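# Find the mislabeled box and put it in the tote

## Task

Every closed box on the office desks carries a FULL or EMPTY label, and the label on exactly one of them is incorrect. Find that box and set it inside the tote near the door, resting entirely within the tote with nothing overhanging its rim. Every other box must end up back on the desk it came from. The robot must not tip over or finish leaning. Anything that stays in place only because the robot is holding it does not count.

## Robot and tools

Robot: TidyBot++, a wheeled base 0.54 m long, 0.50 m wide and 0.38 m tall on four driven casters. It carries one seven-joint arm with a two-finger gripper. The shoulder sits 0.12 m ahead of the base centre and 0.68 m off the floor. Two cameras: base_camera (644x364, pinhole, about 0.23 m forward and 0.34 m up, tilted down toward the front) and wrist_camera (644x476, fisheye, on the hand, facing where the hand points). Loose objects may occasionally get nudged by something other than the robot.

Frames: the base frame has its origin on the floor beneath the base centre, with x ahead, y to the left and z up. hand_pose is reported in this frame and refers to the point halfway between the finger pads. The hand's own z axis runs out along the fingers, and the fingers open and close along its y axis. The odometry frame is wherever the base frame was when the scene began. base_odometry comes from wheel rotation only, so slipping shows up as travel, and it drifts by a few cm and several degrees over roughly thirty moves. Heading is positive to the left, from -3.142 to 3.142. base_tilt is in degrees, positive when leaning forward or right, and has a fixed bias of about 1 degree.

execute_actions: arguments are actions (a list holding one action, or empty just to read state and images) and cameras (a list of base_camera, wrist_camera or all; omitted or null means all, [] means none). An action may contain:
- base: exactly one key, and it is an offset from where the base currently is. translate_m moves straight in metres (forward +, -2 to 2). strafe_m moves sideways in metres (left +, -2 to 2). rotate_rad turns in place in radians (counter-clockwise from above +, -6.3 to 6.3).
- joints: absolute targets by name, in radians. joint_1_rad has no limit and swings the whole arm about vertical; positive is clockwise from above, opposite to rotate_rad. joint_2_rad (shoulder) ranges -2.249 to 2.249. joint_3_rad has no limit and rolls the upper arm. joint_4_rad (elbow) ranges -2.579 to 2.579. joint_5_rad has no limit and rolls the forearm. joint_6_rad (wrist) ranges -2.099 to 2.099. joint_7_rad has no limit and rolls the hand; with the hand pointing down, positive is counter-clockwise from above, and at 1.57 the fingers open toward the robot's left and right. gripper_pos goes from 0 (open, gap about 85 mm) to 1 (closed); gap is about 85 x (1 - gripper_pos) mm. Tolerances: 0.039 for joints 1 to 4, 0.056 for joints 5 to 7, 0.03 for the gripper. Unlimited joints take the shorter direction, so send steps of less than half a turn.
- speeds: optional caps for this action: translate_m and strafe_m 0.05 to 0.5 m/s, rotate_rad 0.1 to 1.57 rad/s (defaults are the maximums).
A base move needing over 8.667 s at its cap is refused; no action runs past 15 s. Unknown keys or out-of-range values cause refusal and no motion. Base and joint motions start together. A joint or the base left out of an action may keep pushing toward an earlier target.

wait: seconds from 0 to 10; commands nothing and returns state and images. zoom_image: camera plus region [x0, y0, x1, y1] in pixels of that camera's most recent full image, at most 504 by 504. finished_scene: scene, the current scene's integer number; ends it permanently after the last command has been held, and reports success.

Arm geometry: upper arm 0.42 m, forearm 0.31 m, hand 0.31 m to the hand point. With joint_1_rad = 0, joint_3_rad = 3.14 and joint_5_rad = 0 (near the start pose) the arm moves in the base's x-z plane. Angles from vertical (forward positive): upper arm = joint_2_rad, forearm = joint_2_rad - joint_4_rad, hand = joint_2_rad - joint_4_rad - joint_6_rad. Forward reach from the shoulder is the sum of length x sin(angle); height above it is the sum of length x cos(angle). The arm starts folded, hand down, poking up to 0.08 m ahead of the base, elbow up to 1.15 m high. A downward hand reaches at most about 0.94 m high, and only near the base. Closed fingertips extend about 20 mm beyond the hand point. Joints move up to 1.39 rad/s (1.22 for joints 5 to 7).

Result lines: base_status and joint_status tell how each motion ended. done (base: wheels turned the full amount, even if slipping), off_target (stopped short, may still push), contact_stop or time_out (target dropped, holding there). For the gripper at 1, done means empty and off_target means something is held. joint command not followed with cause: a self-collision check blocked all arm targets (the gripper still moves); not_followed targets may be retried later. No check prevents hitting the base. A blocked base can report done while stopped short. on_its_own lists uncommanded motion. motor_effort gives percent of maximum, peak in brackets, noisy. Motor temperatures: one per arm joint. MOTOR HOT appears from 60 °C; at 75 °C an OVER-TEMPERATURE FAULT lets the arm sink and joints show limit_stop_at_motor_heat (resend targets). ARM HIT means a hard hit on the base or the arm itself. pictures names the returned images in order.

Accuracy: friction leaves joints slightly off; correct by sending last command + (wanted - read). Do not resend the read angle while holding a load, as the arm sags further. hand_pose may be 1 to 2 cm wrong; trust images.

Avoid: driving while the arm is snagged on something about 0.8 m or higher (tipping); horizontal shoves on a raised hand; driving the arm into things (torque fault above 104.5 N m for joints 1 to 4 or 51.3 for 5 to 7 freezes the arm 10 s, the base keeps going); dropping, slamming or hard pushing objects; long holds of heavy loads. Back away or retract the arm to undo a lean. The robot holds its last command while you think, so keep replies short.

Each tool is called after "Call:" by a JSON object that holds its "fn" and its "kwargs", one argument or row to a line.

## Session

Call:
{"fn": "execute_actions", "kwargs": {
  "actions": []
}}

Scene clock: 0.00 s.
Motor temperatures (°C, as the motors report them): [35 34 29 35 38 45 46]
base_odometry: x=+0.000 y=+0.000 heading=+0.000 (m, m, rad; odometry frame)
base_tilt: forward=+0.2 right=-0.2 (deg)
base_status: not commanded
joint_positions: joint_1_rad=-0.026 joint_2_rad=-0.329 joint_3_rad=+3.104 joint_4_rad=-2.538 joint_5_rad=+0.026 joint_6_rad=-0.859 joint_7_rad=+1.532 gripper_pos=+0.000
joint_status: not commanded
motor_effort: joint_1_rad=+1 joint_2_rad=-5 joint_3_rad=+0 joint_4_rad=+19 joint_5_rad=+1 joint_6_rad=+3 joint_7_rad=+0 (%)
hand_pose: x=+0.2582 y=+0.0026 z=+0.5822 quat_wxyz=(+0.014, +0.999, +0.020, +0.038) (m; base frame)
pictures: base_camera, wrist_camera
camera_calibration (this result's frames):
wrist_camera: T_world_to_cam=[[-0.0120171, -0.996707, 0.0801947, -0.0461627], [-0.992301, 0.0020003, -0.123834, 0.396884], [0.123266, -0.0810654, -0.989057, 0.673853], [0, 0, 0, 1]] pos_world=[0.31021, 0.00782158, 0.719329]
Images, in order (width x height): base_camera 644x364, wrist_camera 644x476.

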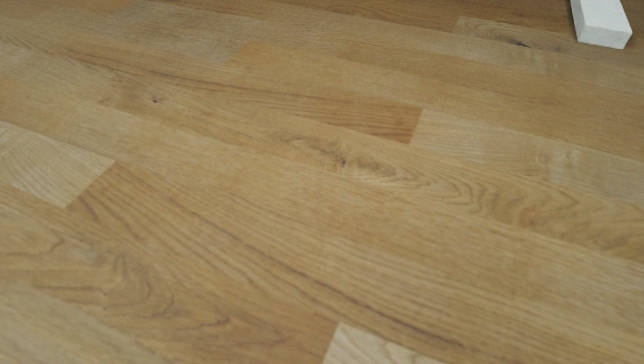

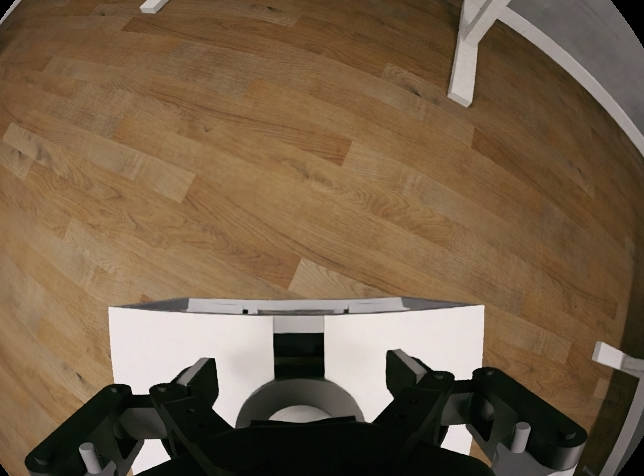

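Call:
{"fn": "execute_actions", "kwargs": {
  "actions": [
    {"base":{"rotate_rad":-0.35},"joints":{"joint_1_rad":0,"joint_2_rad":-0.5,"joint_3_rad":3.14,"joint_4_rad":-1.3,"joint_5_rad":0,"joint_6_rad":-1.2,"joint_7_rad":1.57}}
  ]
}}

Call:
{"fn": "execute_actions", "kwargs": {
  "actions": [
    {"joints":{"joint_1_rad":2.1}}
  ],
  "cameras": ["wrist_camera"]
}}

Call:
{"fn": "execute_actions", "kwargs": {
  "actions": [
    {"joints":{"joint_1_rad":4.2}}
  ],
  "cameras": ["wrist_camera"]
}}

Scene clock: 9.47 s.
Motor temperatures (°C, as the motors report them): [35 34 29 35 38 45 46]
base_odometry: x=+0.000 y=+0.000 heading=-0.349 (m, m, rad; odometry frame)
base_tilt: forward=+0.2 right=-0.2 (deg)
base_status: done
joint_positions: joint_1_rad=-0.018 joint_2_rad=-0.490 joint_3_rad=+3.126 joint_4_rad=-1.311 joint_5_rad=+0.026 joint_6_rad=-1.179 joint_7_rad=+1.547 gripper_pos=+0.000
joint_status: all done
motor_effort: joint_1_rad=+0(1) joint_2_rad=-1(8) joint_3_rad=+0(0) joint_4_rad=+18(21) joint_5_rad=+1(1) joint_6_rad=+8(7) joint_7_rad=+0(0) (%)
hand_pose: x=+0.4339 y=+0.0071 z=+1.1378 quat_wxyz=(+0.001, +0.841, +0.003, +0.540) (m; base frame)
pictures: base_camera, wrist_camera
camera_calibration (this result's frames):
wrist_camera: T_world_to_cam=[[-0.0644179, -0.997807, -0.0152165, 0.0471778], [-0.371194, 0.0381126, -0.927773, 1.28497], [0.926318, -0.0541169, -0.372835, 0.152333], [0, 0, 0, 1]] pos_world=[0.338904, 0.00634446, 1.24967]
Images, in order (width x height): base_camera 644x364, wrist_camera 644x476.

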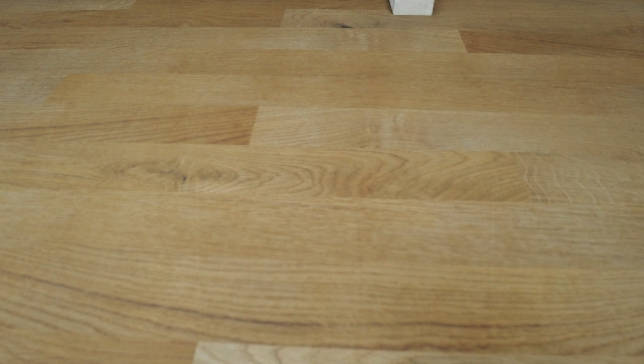

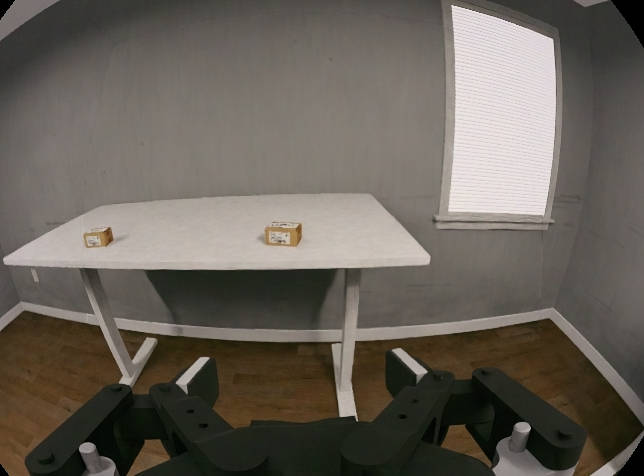

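Scene clock: 12.67 s.
Motor temperatures (°C, as the motors report them): [35 34 29 35 38 45 46]
base_odometry: x=+0.000 y=+0.000 heading=-0.349 (m, m, rad; odometry frame)
base_tilt: forward=+0.2 right=-0.2 (deg)
base_status: not commanded
joint_positions: joint_1_rad=+2.085 joint_2_rad=-0.490 joint_3_rad=+3.129 joint_4_rad=-1.311 joint_5_rad=+0.025 joint_6_rad=-1.179 joint_7_rad=+1.547 gripper_pos=+0.000
joint_status: all done
motor_effort: joint_1_rad=+0(0) joint_2_rad=-1(1) joint_3_rad=+0(0) joint_4_rad=+17(18) joint_5_rad=+0(1) joint_6_rad=+7(8) joint_7_rad=+0(0) (%)
hand_pose: x=-0.0356 y=-0.2744 z=+1.1378 quat_wxyz=(+0.469, +0.419, -0.730, +0.268) (m; base frame)
pictures: wrist_camera
camera_calibration (this result's frames):
wrist_camera: T_world_to_cam=[[-0.826127, 0.563231, -0.0168688, 0.139224], [0.223056, 0.299385, -0.927693, 1.21421], [-0.517455, -0.770155, -0.372962, 0.324232], [0, 0, 0, 1]] pos_world=[0.0119563, -0.192222, 1.24969]
Images, in order (width x height): wrist_camera 644x476.

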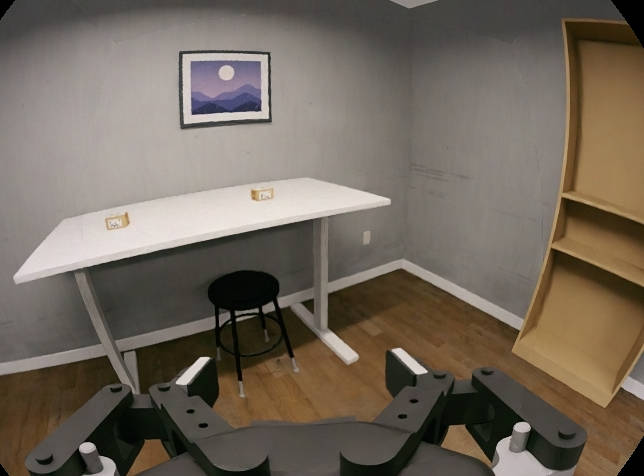

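Scene clock: 15.87 s.
Motor temperatures (°C, as the motors report them): [35 34 29 35 38 45 46]
base_odometry: x=+0.000 y=+0.000 heading=-0.349 (m, m, rad; odometry frame)
base_tilt: forward=+0.2 right=-0.2 (deg)
base_status: not commanded
joint_positions: joint_1_rad=+4.185 joint_2_rad=-0.490 joint_3_rad=+3.129 joint_4_rad=-1.311 joint_5_rad=+0.025 joint_6_rad=-1.179 joint_7_rad=+1.547 gripper_pos=+0.000
joint_status: all done
motor_effort: joint_1_rad=+0(2) joint_2_rad=-1(1) joint_3_rad=+0(1) joint_4_rad=+17(17) joint_5_rad=+1(1) joint_6_rad=+8(8) joint_7_rad=+0(0) (%)
hand_pose: x=-0.0396 y=+0.2721 z=+1.1378 quat_wxyz=(+0.466, -0.425, -0.726, -0.274) (m; base frame)
pictures: wrist_camera
camera_calibration (this result's frames):
wrist_camera: T_world_to_cam=[[0.903444, 0.428363, -0.0171532, -0.0663848], [0.145439, -0.343888, -0.927679, 1.22344], [-0.403282, 0.835612, -0.372984, 0.310657], [0, 0, 0, 1]] pos_world=[0.0073219, 0.189573, 1.24969]
Images, in order (width x height): wrist_camera 644x476.

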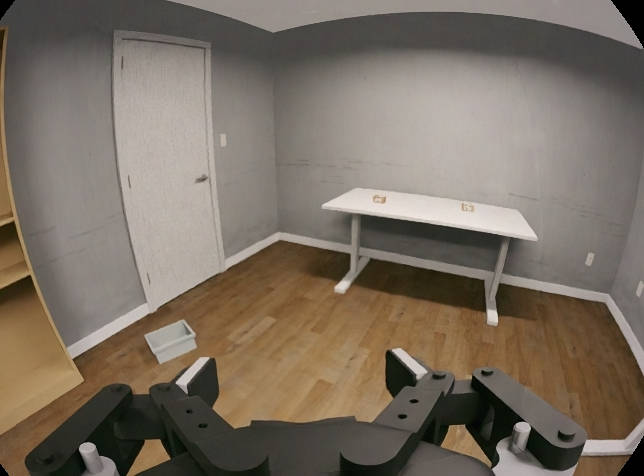

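Call:
{"fn": "execute_actions", "kwargs": {
  "actions": [
    {"base":{"strafe_m":-0.42},"joints":{"joint_1_rad":6.3,"joint_5_rad":-1.4,"joint_6_rad":-1.59,"joint_7_rad":3.14,"joint_3_rad":3.155}}
  ],
  "cameras": []
}}

Call:
{"fn": "execute_actions", "kwargs": {
  "actions": [
    {"base":{"translate_m":0.56},"joints":{"joint_2_rad":0.3,"joint_4_rad":-1.26,"joint_5_rad":-1.27}}
  ]
}}

Scene clock: 26.20 s.
Motor temperatures (°C, as the motors report them): [35 33 29 35 38 45 46]
base_odometry: x=-0.144 y=-0.395 heading=-0.350 (m, m, rad; odometry frame)
base_tilt: forward=+0.2 right=-0.2 (deg)
base_status: done
joint_positions: joint_1_rad=+6.285 joint_2_rad=-0.507 joint_3_rad=+3.142 joint_4_rad=-1.310 joint_5_rad=-1.375 joint_6_rad=-1.569 joint_7_rad=+3.119 gripper_pos=+0.000
joint_status: all done
motor_effort: joint_1_rad=+0(1) joint_2_rad=+5(5) joint_3_rad=+3(4) joint_4_rad=+13(18) joint_5_rad=-6(6) joint_6_rad=+6(8) joint_7_rad=+0(0) (%)
hand_pose: x=+0.1836 y=+0.3063 z=+1.2249 quat_wxyz=(+0.218, -0.347, -0.670, -0.619) (m; base frame)
pictures: none
No camera images: the call's "cameras" was empty. Leave "cameras" out to get every camera's image.

Scene clock: 28.67 s.
Motor temperatures (°C, as the motors report them): [35 33 29 35 38 45 46]
base_odometry: x=+0.382 y=-0.587 heading=-0.350 (m, m, rad; odometry frame)
base_tilt: forward=+0.2 right=-0.2 (deg)
base_status: done
joint_positions: joint_1_rad=+6.287 joint_2_rad=+0.311 joint_3_rad=+3.148 joint_4_rad=-1.275 joint_5_rad=-1.294 joint_6_rad=-1.575 joint_7_rad=+3.119 gripper_pos=+0.000
joint_status: all done
motor_effort: joint_1_rad=+1(1) joint_2_rad=-31(37) joint_3_rad=-2(4) joint_4_rad=+17(18) joint_5_rad=-7(8) joint_6_rad=+0(6) joint_7_rad=+0(0) (%)
hand_pose: x=+0.5627 y=+0.2964 z=+0.9922 quat_wxyz=(+0.433, -0.576, -0.553, -0.418) (m; base frame)
pictures: base_camera, wrist_camera
camera_calibration (this result's frames):
wrist_camera: T_world_to_cam=[[0.99466, -0.0777727, -0.0678514, -0.47448], [-0.0839604, -0.22738, -0.97018, 1.14588], [0.0600255, 0.970696, -0.232695, 0.0390688], [0, 0, 0, 1]] pos_world=[0.565809, 0.185723, 1.0886]
Images, in order (width x height): base_camera 644x364, wrist_camera 644x476.

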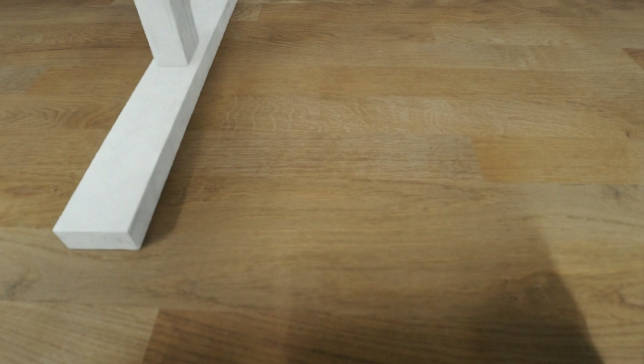

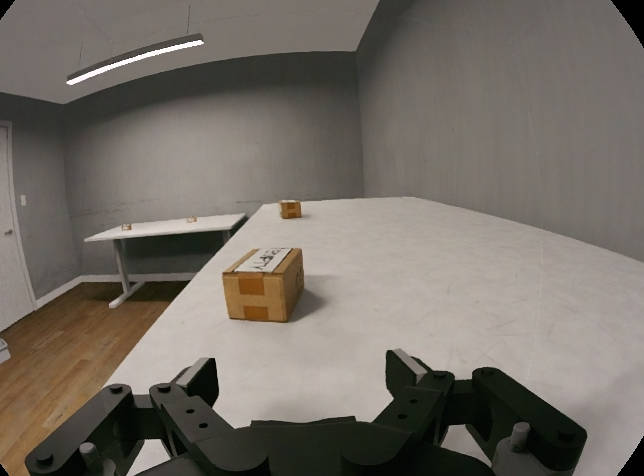

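Call:
{"fn": "execute_actions", "kwargs": {
  "actions": [
    {"base":{"rotate_rad":-0.25},"joints":{"joint_5_rad":-1.21,"joint_7_rad":3.17}}
  ],
  "cameras": []
}}

Call:
{"fn": "execute_actions", "kwargs": {
  "actions": [
    {"base":{"translate_m":-0.17}}
  ],
  "cameras": []
}}

Call:
{"fn": "execute_actions", "kwargs": {
  "actions": [
    {"base":{"strafe_m":0.2}}
  ],
  "cameras": ["wrist_camera"]
}}

Scene clock: 41.70 s.
Motor temperatures (°C, as the motors report them): [35 34 29 35 38 45 46]
base_odometry: x=+0.382 y=-0.587 heading=-0.600 (m, m, rad; odometry frame)
base_tilt: forward=+0.2 right=-0.2 (deg)
base_status: done
joint_positions: joint_1_rad=+6.304 joint_2_rad=+0.310 joint_3_rad=+3.158 joint_4_rad=-1.274 joint_5_rad=-1.227 joint_6_rad=-1.575 joint_7_rad=+3.151 gripper_pos=+0.000
joint_status: all done
motor_effort: joint_1_rad=+1(5) joint_2_rad=-31(33) joint_3_rad=-2(5) joint_4_rad=+17(17) joint_5_rad=-7(8) joint_6_rad=+0(0) joint_7_rad=+0(0) (%)
hand_pose: x=+0.5697 y=+0.2796 z=+0.9725 quat_wxyz=(+0.401, -0.589, -0.569, -0.410) (m; base frame)
pictures: none
No camera images: the call's "cameras" was empty. Leave "cameras" out to get every camera's image.

Scene clock: 43.23 s.
Motor temperatures (°C, as the motors report them): [35 34 29 35 38 45 46]
base_odometry: x=+0.242 y=-0.491 heading=-0.602 (m, m, rad; odometry frame)
base_tilt: forward=+0.2 right=-0.2 (deg)
base_status: done
joint_positions: joint_1_rad=+6.304 joint_2_rad=+0.298 joint_3_rad=+3.158 joint_4_rad=-1.273 joint_5_rad=-1.227 joint_6_rad=-1.575 joint_7_rad=+3.151 gripper_pos=+0.000
joint_status: not commanded
motor_effort: joint_1_rad=+0(1) joint_2_rad=-31(36) joint_3_rad=-2(3) joint_4_rad=+17(17) joint_5_rad=-7(8) joint_6_rad=+0(1) joint_7_rad=+0(0) (%)
hand_pose: x=+0.5662 y=+0.2797 z=+0.9781 quat_wxyz=(+0.398, -0.586, -0.572, -0.414) (m; base frame)
pictures: none
No camera images: the call's "cameras" was empty. Leave "cameras" out to get every camera's image.

Scene clock: 44.87 s.
Motor temperatures (°C, as the motors report them): [35 34 29 35 38 45 46]
base_odometry: x=+0.355 y=-0.326 heading=-0.601 (m, m, rad; odometry frame)
base_tilt: forward=+0.2 right=-0.2 (deg)
base_status: done
joint_positions: joint_1_rad=+6.298 joint_2_rad=+0.298 joint_3_rad=+3.156 joint_4_rad=-1.273 joint_5_rad=-1.227 joint_6_rad=-1.575 joint_7_rad=+3.151 gripper_pos=+0.000
joint_status: not commanded
motor_effort: joint_1_rad=+1(4) joint_2_rad=-31(33) joint_3_rad=-2(5) joint_4_rad=+17(17) joint_5_rad=-7(8) joint_6_rad=+0(0) joint_7_rad=+0(0) (%)
hand_pose: x=+0.5639 y=+0.2830 z=+0.9783 quat_wxyz=(+0.399, -0.584, -0.574, -0.412) (m; base frame)
pictures: wrist_camera
camera_calibration (this result's frames):
wrist_camera: T_world_to_cam=[[0.996004, -0.0875238, -0.0177672, -0.524678], [-0.0428361, -0.29361, -0.954965, 1.1101], [0.0783656, 0.95191, -0.296186, 0.105794], [0, 0, 0, 1]] pos_world=[0.561843, 0.179309, 1.08212]
Images, in order (width x height): wrist_camera 644x476.

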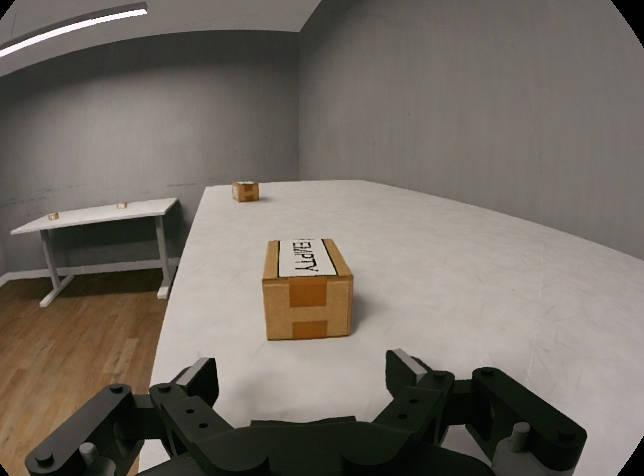

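Call:
{"fn": "execute_actions", "kwargs": {
  "actions": [
    {"base":{"translate_m":0.011}}
  ],
  "cameras": []
}}

Call:
{"fn": "execute_actions", "kwargs": {
  "actions": [
    {"base":{"strafe_m":0.115},"speeds":{"strafe_m":0.15}}
  ],
  "cameras": ["wrist_camera"]
}}

Call:
{"fn": "execute_actions", "kwargs": {
  "actions": [
    {"joints":{"gripper_pos":1}}
  ],
  "cameras": []
}}

Call:
{"fn": "execute_actions", "kwargs": {
  "actions": [
    {"joints":{"joint_4_rad":-1.16}}
  ],
  "cameras": []
}}

Scene clock: 51.80 s.
Motor temperatures (°C, as the motors report them): [35 34 29 35 38 45 46]
base_odometry: x=+0.364 y=-0.332 heading=-0.601 (m, m, rad; odometry frame)
base_tilt: forward=+0.2 right=-0.2 (deg)
base_status: done
joint_positions: joint_1_rad=+6.298 joint_2_rad=+0.301 joint_3_rad=+3.156 joint_4_rad=-1.272 joint_5_rad=-1.227 joint_6_rad=-1.575 joint_7_rad=+3.151 gripper_pos=+0.000
joint_status: not commanded
motor_effort: joint_1_rad=+0(1) joint_2_rad=-33(34) joint_3_rad=-2(3) joint_4_rad=+17(18) joint_5_rad=-7(8) joint_6_rad=+0(0) joint_7_rad=+0(1) (%)
hand_pose: x=+0.5647 y=+0.2830 z=+0.9772 quat_wxyz=(+0.400, -0.584, -0.574, -0.412) (m; base frame)
pictures: none
No camera images: the call's "cameras" was empty. Leave "cameras" out to get every camera's image.

Scene clock: 53.23 s.
Motor temperatures (°C, as the motors report them): [35 34 29 35 38 45 46]
base_odometry: x=+0.429 y=-0.237 heading=-0.601 (m, m, rad; odometry frame)
base_tilt: forward=+0.2 right=-0.2 (deg)
base_status: done
joint_positions: joint_1_rad=+6.298 joint_2_rad=+0.301 joint_3_rad=+3.156 joint_4_rad=-1.272 joint_5_rad=-1.227 joint_6_rad=-1.575 joint_7_rad=+3.151 gripper_pos=+0.000
joint_status: not commanded
motor_effort: joint_1_rad=+1(2) joint_2_rad=-31(33) joint_3_rad=-2(4) joint_4_rad=+17(18) joint_5_rad=-7(8) joint_6_rad=+0(0) joint_7_rad=+0(0) (%)
hand_pose: x=+0.5648 y=+0.2828 z=+0.9772 quat_wxyz=(+0.400, -0.584, -0.574, -0.412) (m; base frame)
pictures: wrist_camera
camera_calibration (this result's frames):
wrist_camera: T_world_to_cam=[[0.995938, -0.0877519, -0.0201698, -0.523143], [-0.0452044, -0.293569, -0.954868, 1.11028], [0.0778703, 0.951902, -0.296344, 0.106056], [0, 0, 0, 1]] pos_world=[0.562949, 0.179084, 1.08105]
Images, in order (width x height): wrist_camera 644x476.

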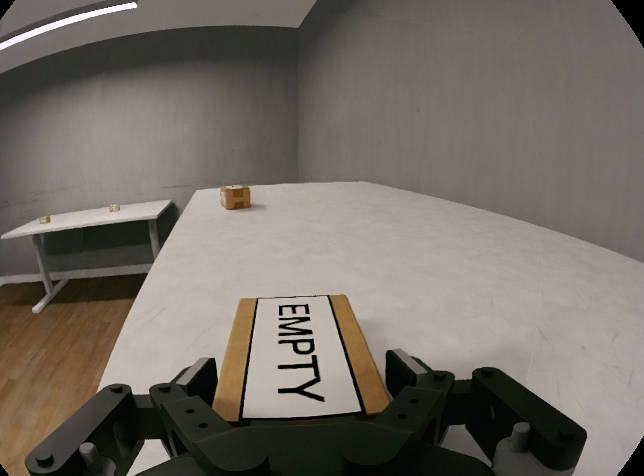

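Scene clock: 54.33 s.
Motor temperatures (°C, as the motors report them): [35 34 29 35 38 45 46]
base_odometry: x=+0.429 y=-0.237 heading=-0.601 (m, m, rad; odometry frame)
base_tilt: forward=+0.2 right=-0.2 (deg)
base_status: not commanded
joint_positions: joint_1_rad=+6.298 joint_2_rad=+0.300 joint_3_rad=+3.156 joint_4_rad=-1.269 joint_5_rad=-1.227 joint_6_rad=-1.575 joint_7_rad=+3.151 gripper_pos=+0.309
joint_status: gripper_pos off_target (ended at +0.309, target +1.000)
motor_effort: joint_1_rad=+0(2) joint_2_rad=-32(31) joint_3_rad=-2(4) joint_4_rad=+17(18) joint_5_rad=-7(8) joint_6_rad=+1(1) joint_7_rad=+1(1) (%)
hand_pose: x=+0.5650 y=+0.2828 z=+0.9786 quat_wxyz=(+0.399, -0.583, -0.575, -0.413) (m; base frame)
pictures: none
No camera images: the call's "cameras" was empty. Leave "cameras" out to get every camera's image.

Scene clock: 55.27 s.
Motor temperatures (°C, as the motors report them): [35 34 29 35 38 45 46]
base_odometry: x=+0.429 y=-0.237 heading=-0.601 (m, m, rad; odometry frame)
base_tilt: forward=+0.2 right=-0.2 (deg)
base_status: not commanded
joint_positions: joint_1_rad=+6.298 joint_2_rad=+0.309 joint_3_rad=+3.156 joint_4_rad=-1.181 joint_5_rad=-1.214 joint_6_rad=-1.575 joint_7_rad=+3.151 gripper_pos=+0.309
joint_status: all done
motor_effort: joint_1_rad=+0(1) joint_2_rad=-34(36) joint_3_rad=-3(3) joint_4_rad=+19(20) joint_5_rad=-10(11) joint_6_rad=+1(1) joint_7_rad=+0(1) (%)
hand_pose: x=+0.5760 y=+0.2812 z=+0.9986 quat_wxyz=(+0.372, -0.570, -0.593, -0.431) (m; base frame)
pictures: none
No camera images: the call's "cameras" was empty. Leave "cameras" out to get every camera's image.

Call:
{"fn": "execute_actions", "kwargs": {
  "actions": [
    {"base":{"translate_m":-1.0},"joints":{"joint_4_rad":-1.1}}
  ],
  "cameras": []
}}

Call:
{"fn": "execute_actions", "kwargs": {
  "actions": [
    {"base":{"rotate_rad":2.666},"joints":{"joint_1_rad":6.283,"joint_3_rad":3.14,"joint_2_rad":0.6,"joint_4_rad":-1.7,"joint_5_rad":0,"joint_6_rad":-0.5,"joint_7_rad":4.71}}
  ],
  "cameras": []
}}

Call:
{"fn": "execute_actions", "kwargs": {
  "actions": [
    {"base":{"translate_m":0.5}}
  ]
}}

Scene clock: 69.93 s.
Motor temperatures (°C, as the motors report them): [35 34 29 36 38 45 46]
base_odometry: x=-0.396 y=+0.329 heading=-0.601 (m, m, rad; odometry frame)
base_tilt: forward=+0.2 right=-0.2 (deg)
base_status: done
joint_positions: joint_1_rad=+6.298 joint_2_rad=+0.315 joint_3_rad=+3.156 joint_4_rad=-1.121 joint_5_rad=-1.212 joint_6_rad=-1.578 joint_7_rad=+3.151 gripper_pos=+0.309
joint_status: all done
motor_effort: joint_1_rad=+1(0) joint_2_rad=-34(38) joint_3_rad=-3(4) joint_4_rad=+19(19) joint_5_rad=-9(10) joint_6_rad=+2(2) joint_7_rad=+0(0) (%)
hand_pose: x=+0.5819 y=+0.2810 z=+1.0145 quat_wxyz=(+0.355, -0.558, -0.604, -0.444) (m; base frame)
pictures: none
No camera images: the call's "cameras" was empty. Leave "cameras" out to get every camera's image.

Scene clock: 73.13 s.
Motor temperatures (°C, as the motors report them): [35 34 29 36 38 45 46]
base_odometry: x=-0.396 y=+0.329 heading=+2.065 (m, m, rad; odometry frame)
base_tilt: forward=+0.2 right=-0.2 (deg)
base_status: done
joint_positions: joint_1_rad=+6.277 joint_2_rad=+0.621 joint_3_rad=+3.135 joint_4_rad=-1.694 joint_5_rad=-0.021 joint_6_rad=-0.513 joint_7_rad=+4.693 gripper_pos=+0.309
joint_status: all done
motor_effort: joint_1_rad=+0(4) joint_2_rad=-43(48) joint_3_rad=-1(6) joint_4_rad=+16(19) joint_5_rad=+1(11) joint_6_rad=+3(3) joint_7_rad=+0(0) (%)
hand_pose: x=+0.6912 y=+0.0118 z=+0.5151 quat_wxyz=(-0.156, -0.012, -0.988, -0.011) (m; base frame)
pictures: none
No camera images: the call's "cameras" was empty. Leave "cameras" out to get every camera's image.

Scene clock: 75.47 s.
Motor temperatures (°C, as the motors report them): [35 34 29 36 38 45 46]
base_odometry: x=-0.633 y=+0.769 heading=+2.065 (m, m, rad; odometry frame)
base_tilt: forward=+0.2 right=-0.2 (deg)
base_status: done
joint_positions: joint_1_rad=+6.277 joint_2_rad=+0.621 joint_3_rad=+3.135 joint_4_rad=-1.701 joint_5_rad=-0.021 joint_6_rad=-0.513 joint_7_rad=+4.693 gripper_pos=+0.309
joint_status: not commanded
motor_effort: joint_1_rad=+0(1) joint_2_rad=-43(46) joint_3_rad=-1(1) joint_4_rad=+16(16) joint_5_rad=+1(0) joint_6_rad=+4(4) joint_7_rad=+0(0) (%)
hand_pose: x=+0.6876 y=+0.0117 z=+0.5130 quat_wxyz=(-0.153, -0.012, -0.988, -0.011) (m; base frame)
pictures: base_camera, wrist_camera
camera_calibration (this result's frames):
wrist_camera: T_world_to_cam=[[0.04891, 0.994735, 0.0900571, -0.0966469], [0.964692, -0.0704098, 0.253795, -0.724073], [0.258799, 0.0744643, -0.963057, 0.444864], [0, 0, 0, 1]] pos_world=[0.588104, 0.0120298, 0.620899]
Images, in order (width x height): base_camera 644x364, wrist_camera 644x476.

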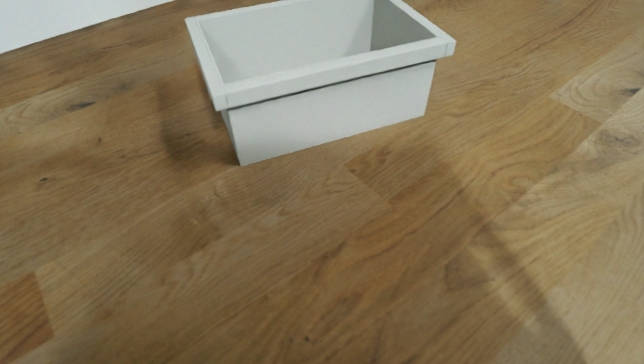

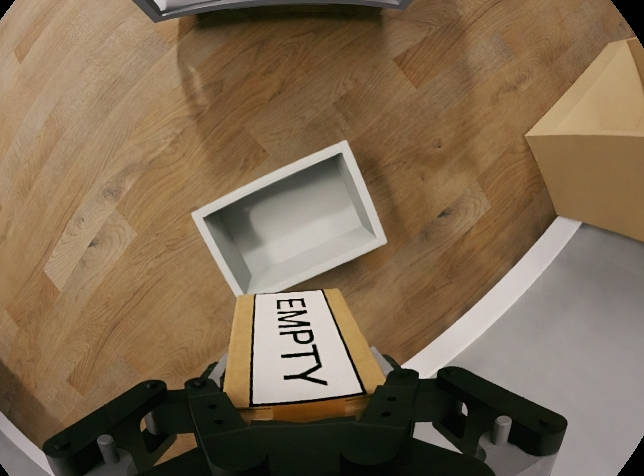

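Call:
{"fn": "execute_actions", "kwargs": {
  "actions": [
    {"joints":{"joint_2_rad":1.155,"joint_4_rad":-1.71,"joint_6_rad":0.1}}
  ],
  "cameras": []
}}

Call:
{"fn": "execute_actions", "kwargs": {
  "actions": [
    {"joints":{"joint_2_rad":1.53,"joint_4_rad":-1.42,"joint_6_rad":0.2}}
  ]
}}

Scene clock: 92.43 s.
Motor temperatures (°C, as the motors report them): [35 35 29 35 38 45 46]
base_odometry: x=-0.633 y=+0.769 heading=+2.065 (m, m, rad; odometry frame)
base_tilt: forward=+0.2 right=-0.2 (deg)
base_status: not commanded
joint_positions: joint_1_rad=+6.277 joint_2_rad=+1.175 joint_3_rad=+3.135 joint_4_rad=-1.707 joint_5_rad=-0.021 joint_6_rad=+0.075 joint_7_rad=+4.693 gripper_pos=+0.309
joint_status: all done
motor_effort: joint_1_rad=+0(0) joint_2_rad=-48(52) joint_3_rad=-1(1) joint_4_rad=+7(15) joint_5_rad=+1(1) joint_6_rad=+3(4) joint_7_rad=+0(0) (%)
hand_pose: x=+0.6903 y=+0.0085 z=+0.2463 quat_wxyz=(-0.167, -0.016, -0.986, -0.006) (m; base frame)
pictures: none
No camera images: the call's "cameras" was empty. Leave "cameras" out to get every camera's image.

Scene clock: 94.27 s.
Motor temperatures (°C, as the motors report them): [35 35 29 35 38 45 46]
base_odometry: x=-0.633 y=+0.769 heading=+2.065 (m, m, rad; odometry frame)
base_tilt: forward=+0.2 right=-0.2 (deg)
base_status: not commanded
joint_positions: joint_1_rad=+6.277 joint_2_rad=+1.553 joint_3_rad=+3.135 joint_4_rad=-1.439 joint_5_rad=-0.021 joint_6_rad=+0.175 joint_7_rad=+4.693 gripper_pos=+0.309
joint_status: all done
motor_effort: joint_1_rad=+0(0) joint_2_rad=-49(52) joint_3_rad=-1(1) joint_4_rad=+5(8) joint_5_rad=+1(1) joint_6_rad=+4(3) joint_7_rad=+0(0) (%)
hand_pose: x=+0.6852 y=+0.0077 z=+0.0832 quat_wxyz=(-0.161, -0.017, -0.987, -0.005) (m; base frame)
pictures: base_camera, wrist_camera
camera_calibration (this result's frames):
wrist_camera: T_world_to_cam=[[0.0592219, 0.994913, 0.0814908, -0.060211], [0.959569, -0.0792404, 0.270089, -0.610774], [0.275172, 0.0622008, -0.959381, 0.0204095], [0, 0, 0, 1]] pos_world=[0.584029, 0.0102373, 0.18945]
Images, in order (width x height): base_camera 644x364, wrist_camera 644x476.

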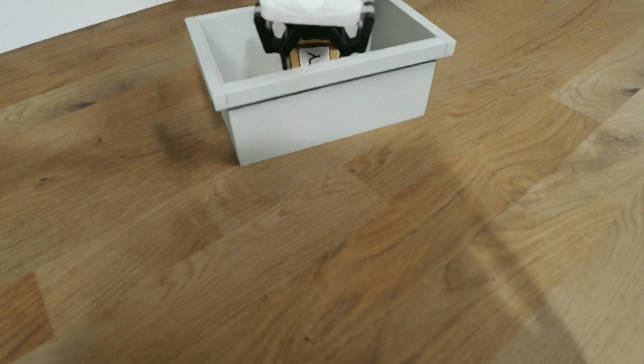

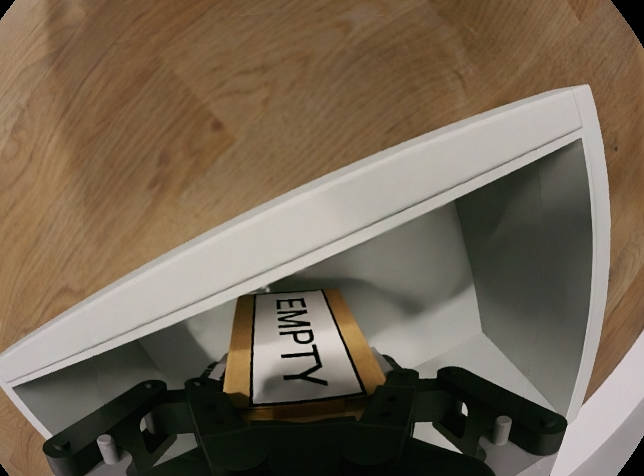

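Move slightly forward for knuckle clearance and lower.

Call:
{"fn": "execute_actions", "kwargs": {
  "actions": [
    {"base":{"translate_m":0.015},"joints":{"joint_2_rad":1.575,"joint_4_rad":-1.37}}
  ]
}}

Scene clock: 98.07 s.
Motor temperatures (°C, as the motors report them): [35 35 29 35 38 45 46]
base_odometry: x=-0.641 y=+0.782 heading=+2.066 (m, m, rad; odometry frame)
base_tilt: forward=+0.2 right=-0.2 (deg)
base_status: done
joint_positions: joint_1_rad=+6.277 joint_2_rad=+1.583 joint_3_rad=+3.135 joint_4_rad=-1.379 joint_5_rad=-0.021 joint_6_rad=+0.177 joint_7_rad=+4.693 gripper_pos=+0.309
joint_status: all done
motor_effort: joint_1_rad=+1(3) joint_2_rad=-50(52) joint_3_rad=-1(2) joint_4_rad=+7(7) joint_5_rad=+0(1) joint_6_rad=+4(5) joint_7_rad=+0(0) (%)
hand_pose: x=+0.7045 y=+0.0078 z=+0.0759 quat_wxyz=(-0.177, -0.017, -0.984, -0.005) (m; base frame)
pictures: base_camera, wrist_camera
camera_calibration (this result's frames):
wrist_camera: T_world_to_cam=[[0.0569319, 0.994875, 0.0835664, -0.0593297], [0.95007, -0.0797085, 0.301684, -0.623014], [0.306799, 0.0622185, -0.949738, -0.014843], [0, 0, 0, 1]] pos_world=[0.599839, 0.0102896, 0.178815]
Images, in order (width x height): base_camera 644x364, wrist_camera 644x476.

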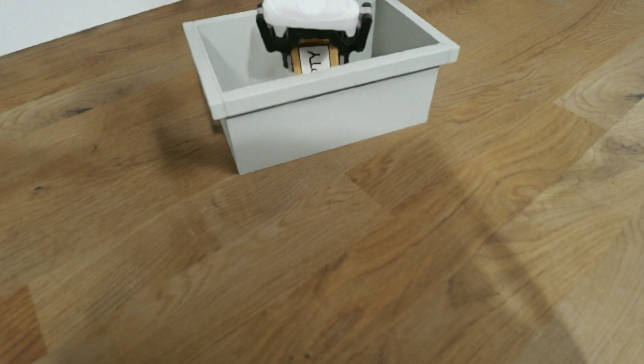

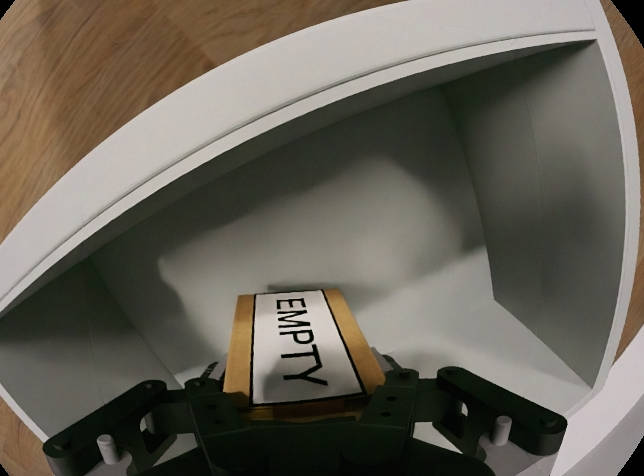

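Call:
{"fn": "execute_actions", "kwargs": {
  "actions": [
    {"joints":{"joint_2_rad":1.595}}
  ],
  "cameras": []
}}

Call:
{"fn": "execute_actions", "kwargs": {
  "actions": [
    {"joints":{"gripper_pos":0.1}}
  ],
  "cameras": ["wrist_camera"]
}}

Call:
{"fn": "execute_actions", "kwargs": {
  "actions": [
    {"joints":{"joint_2_rad":1.2,"joint_4_rad":-1.74,"joint_6_rad":0.12}}
  ]
}}

Scene clock: 103.27 s.
Motor temperatures (°C, as the motors report them): [35 35 29 35 38 45 46]
base_odometry: x=-0.641 y=+0.782 heading=+2.066 (m, m, rad; odometry frame)
base_tilt: forward=+0.2 right=-0.2 (deg)
base_status: not commanded
joint_positions: joint_1_rad=+6.277 joint_2_rad=+1.604 joint_3_rad=+3.135 joint_4_rad=-1.379 joint_5_rad=-0.021 joint_6_rad=+0.177 joint_7_rad=+4.693 gripper_pos=+0.309
joint_status: all done
motor_effort: joint_1_rad=+1(0) joint_2_rad=-49(50) joint_3_rad=-1(1) joint_4_rad=+6(6) joint_5_rad=+1(1) joint_6_rad=+4(4) joint_7_rad=+0(0) (%)
hand_pose: x=+0.6913 y=+0.0077 z=+0.0634 quat_wxyz=(-0.167, -0.017, -0.986, -0.005) (m; base frame)
pictures: none
No camera images: the call's "cameras" was empty. Leave "cameras" out to get every camera's image.

Scene clock: 104.30 s.
Motor temperatures (°C, as the motors report them): [35 35 29 35 38 45 46]
base_odometry: x=-0.641 y=+0.782 heading=+2.066 (m, m, rad; odometry frame)
base_tilt: forward=+0.2 right=-0.2 (deg)
base_status: not commanded
joint_positions: joint_1_rad=+6.277 joint_2_rad=+1.602 joint_3_rad=+3.135 joint_4_rad=-1.379 joint_5_rad=-0.021 joint_6_rad=+0.180 joint_7_rad=+4.693 gripper_pos=+0.100
joint_status: all done
motor_effort: joint_1_rad=+1(2) joint_2_rad=-45(49) joint_3_rad=-1(3) joint_4_rad=+4(6) joint_5_rad=+1(1) joint_6_rad=+3(4) joint_7_rad=+0(0) (%)
hand_pose: x=+0.6938 y=+0.0077 z=+0.0653 quat_wxyz=(-0.169, -0.017, -0.985, -0.005) (m; base frame)
pictures: wrist_camera
camera_calibration (this result's frames):
wrist_camera: T_world_to_cam=[[0.058289, 0.994889, 0.0824569, -0.0585911], [0.954769, -0.0796814, 0.286472, -0.611887], [0.291578, 0.0620291, -0.954534, -0.0108183], [0, 0, 0, 1]] pos_world=[0.590781, 0.0102066, 0.169793]
Images, in order (width x height): wrist_camera 644x476.

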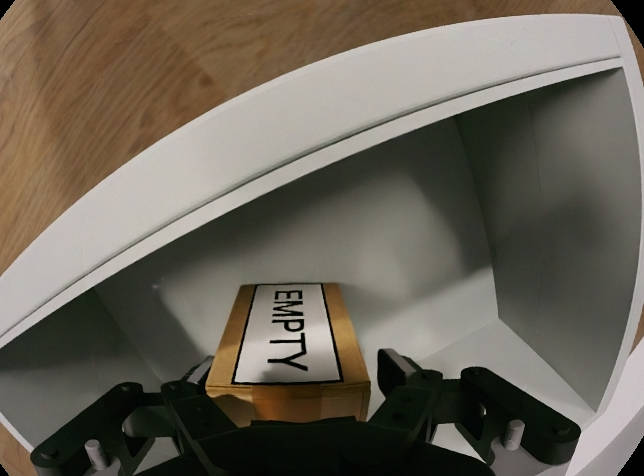

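Scene clock: 105.90 s.
Motor temperatures (°C, as the motors report them): [35 35 29 35 38 45 46]
base_odometry: x=-0.641 y=+0.782 heading=+2.066 (m, m, rad; odometry frame)
base_tilt: forward=+0.2 right=-0.2 (deg)
base_status: not commanded
joint_positions: joint_1_rad=+6.277 joint_2_rad=+1.202 joint_3_rad=+3.135 joint_4_rad=-1.725 joint_5_rad=-0.021 joint_6_rad=+0.139 joint_7_rad=+4.693 gripper_pos=+0.100
joint_status: all done
motor_effort: joint_1_rad=+1(1) joint_2_rad=-44(48) joint_3_rad=-1(1) joint_4_rad=+6(6) joint_5_rad=+1(0) joint_6_rad=+3(3) joint_7_rad=+1(0) (%)
hand_pose: x=+0.6862 y=+0.0080 z=+0.2344 quat_wxyz=(-0.176, -0.016, -0.984, -0.006) (m; base frame)
pictures: base_camera, wrist_camera
camera_calibration (this result's frames):
wrist_camera: T_world_to_cam=[[0.054583, 0.994995, 0.0837032, -0.0702061], [0.951034, -0.0773457, 0.299251, -0.653561], [0.304227, 0.0632706, -0.950496, 0.14317], [0, 0, 0, 1]] pos_world=[0.581835, 0.0102461, 0.337537]
Images, in order (width x height): base_camera 644x364, wrist_camera 644x476.

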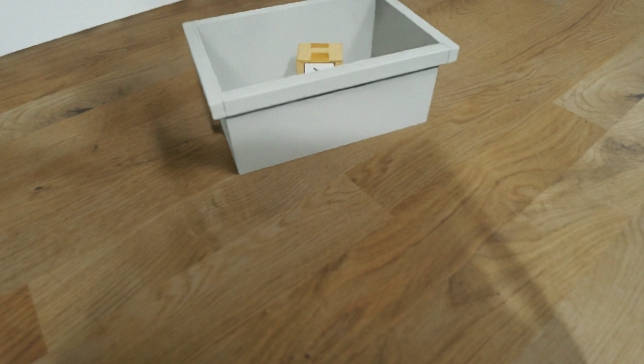

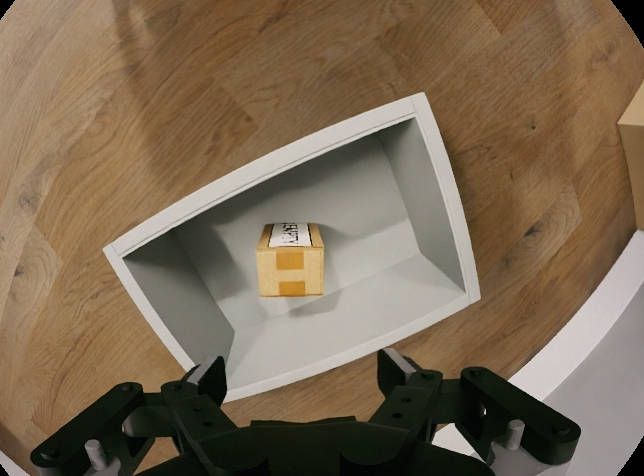

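Call:
{"fn": "finished_scene", "kwargs": {
  "scene": 2
}}

The scene is finished: the task was done.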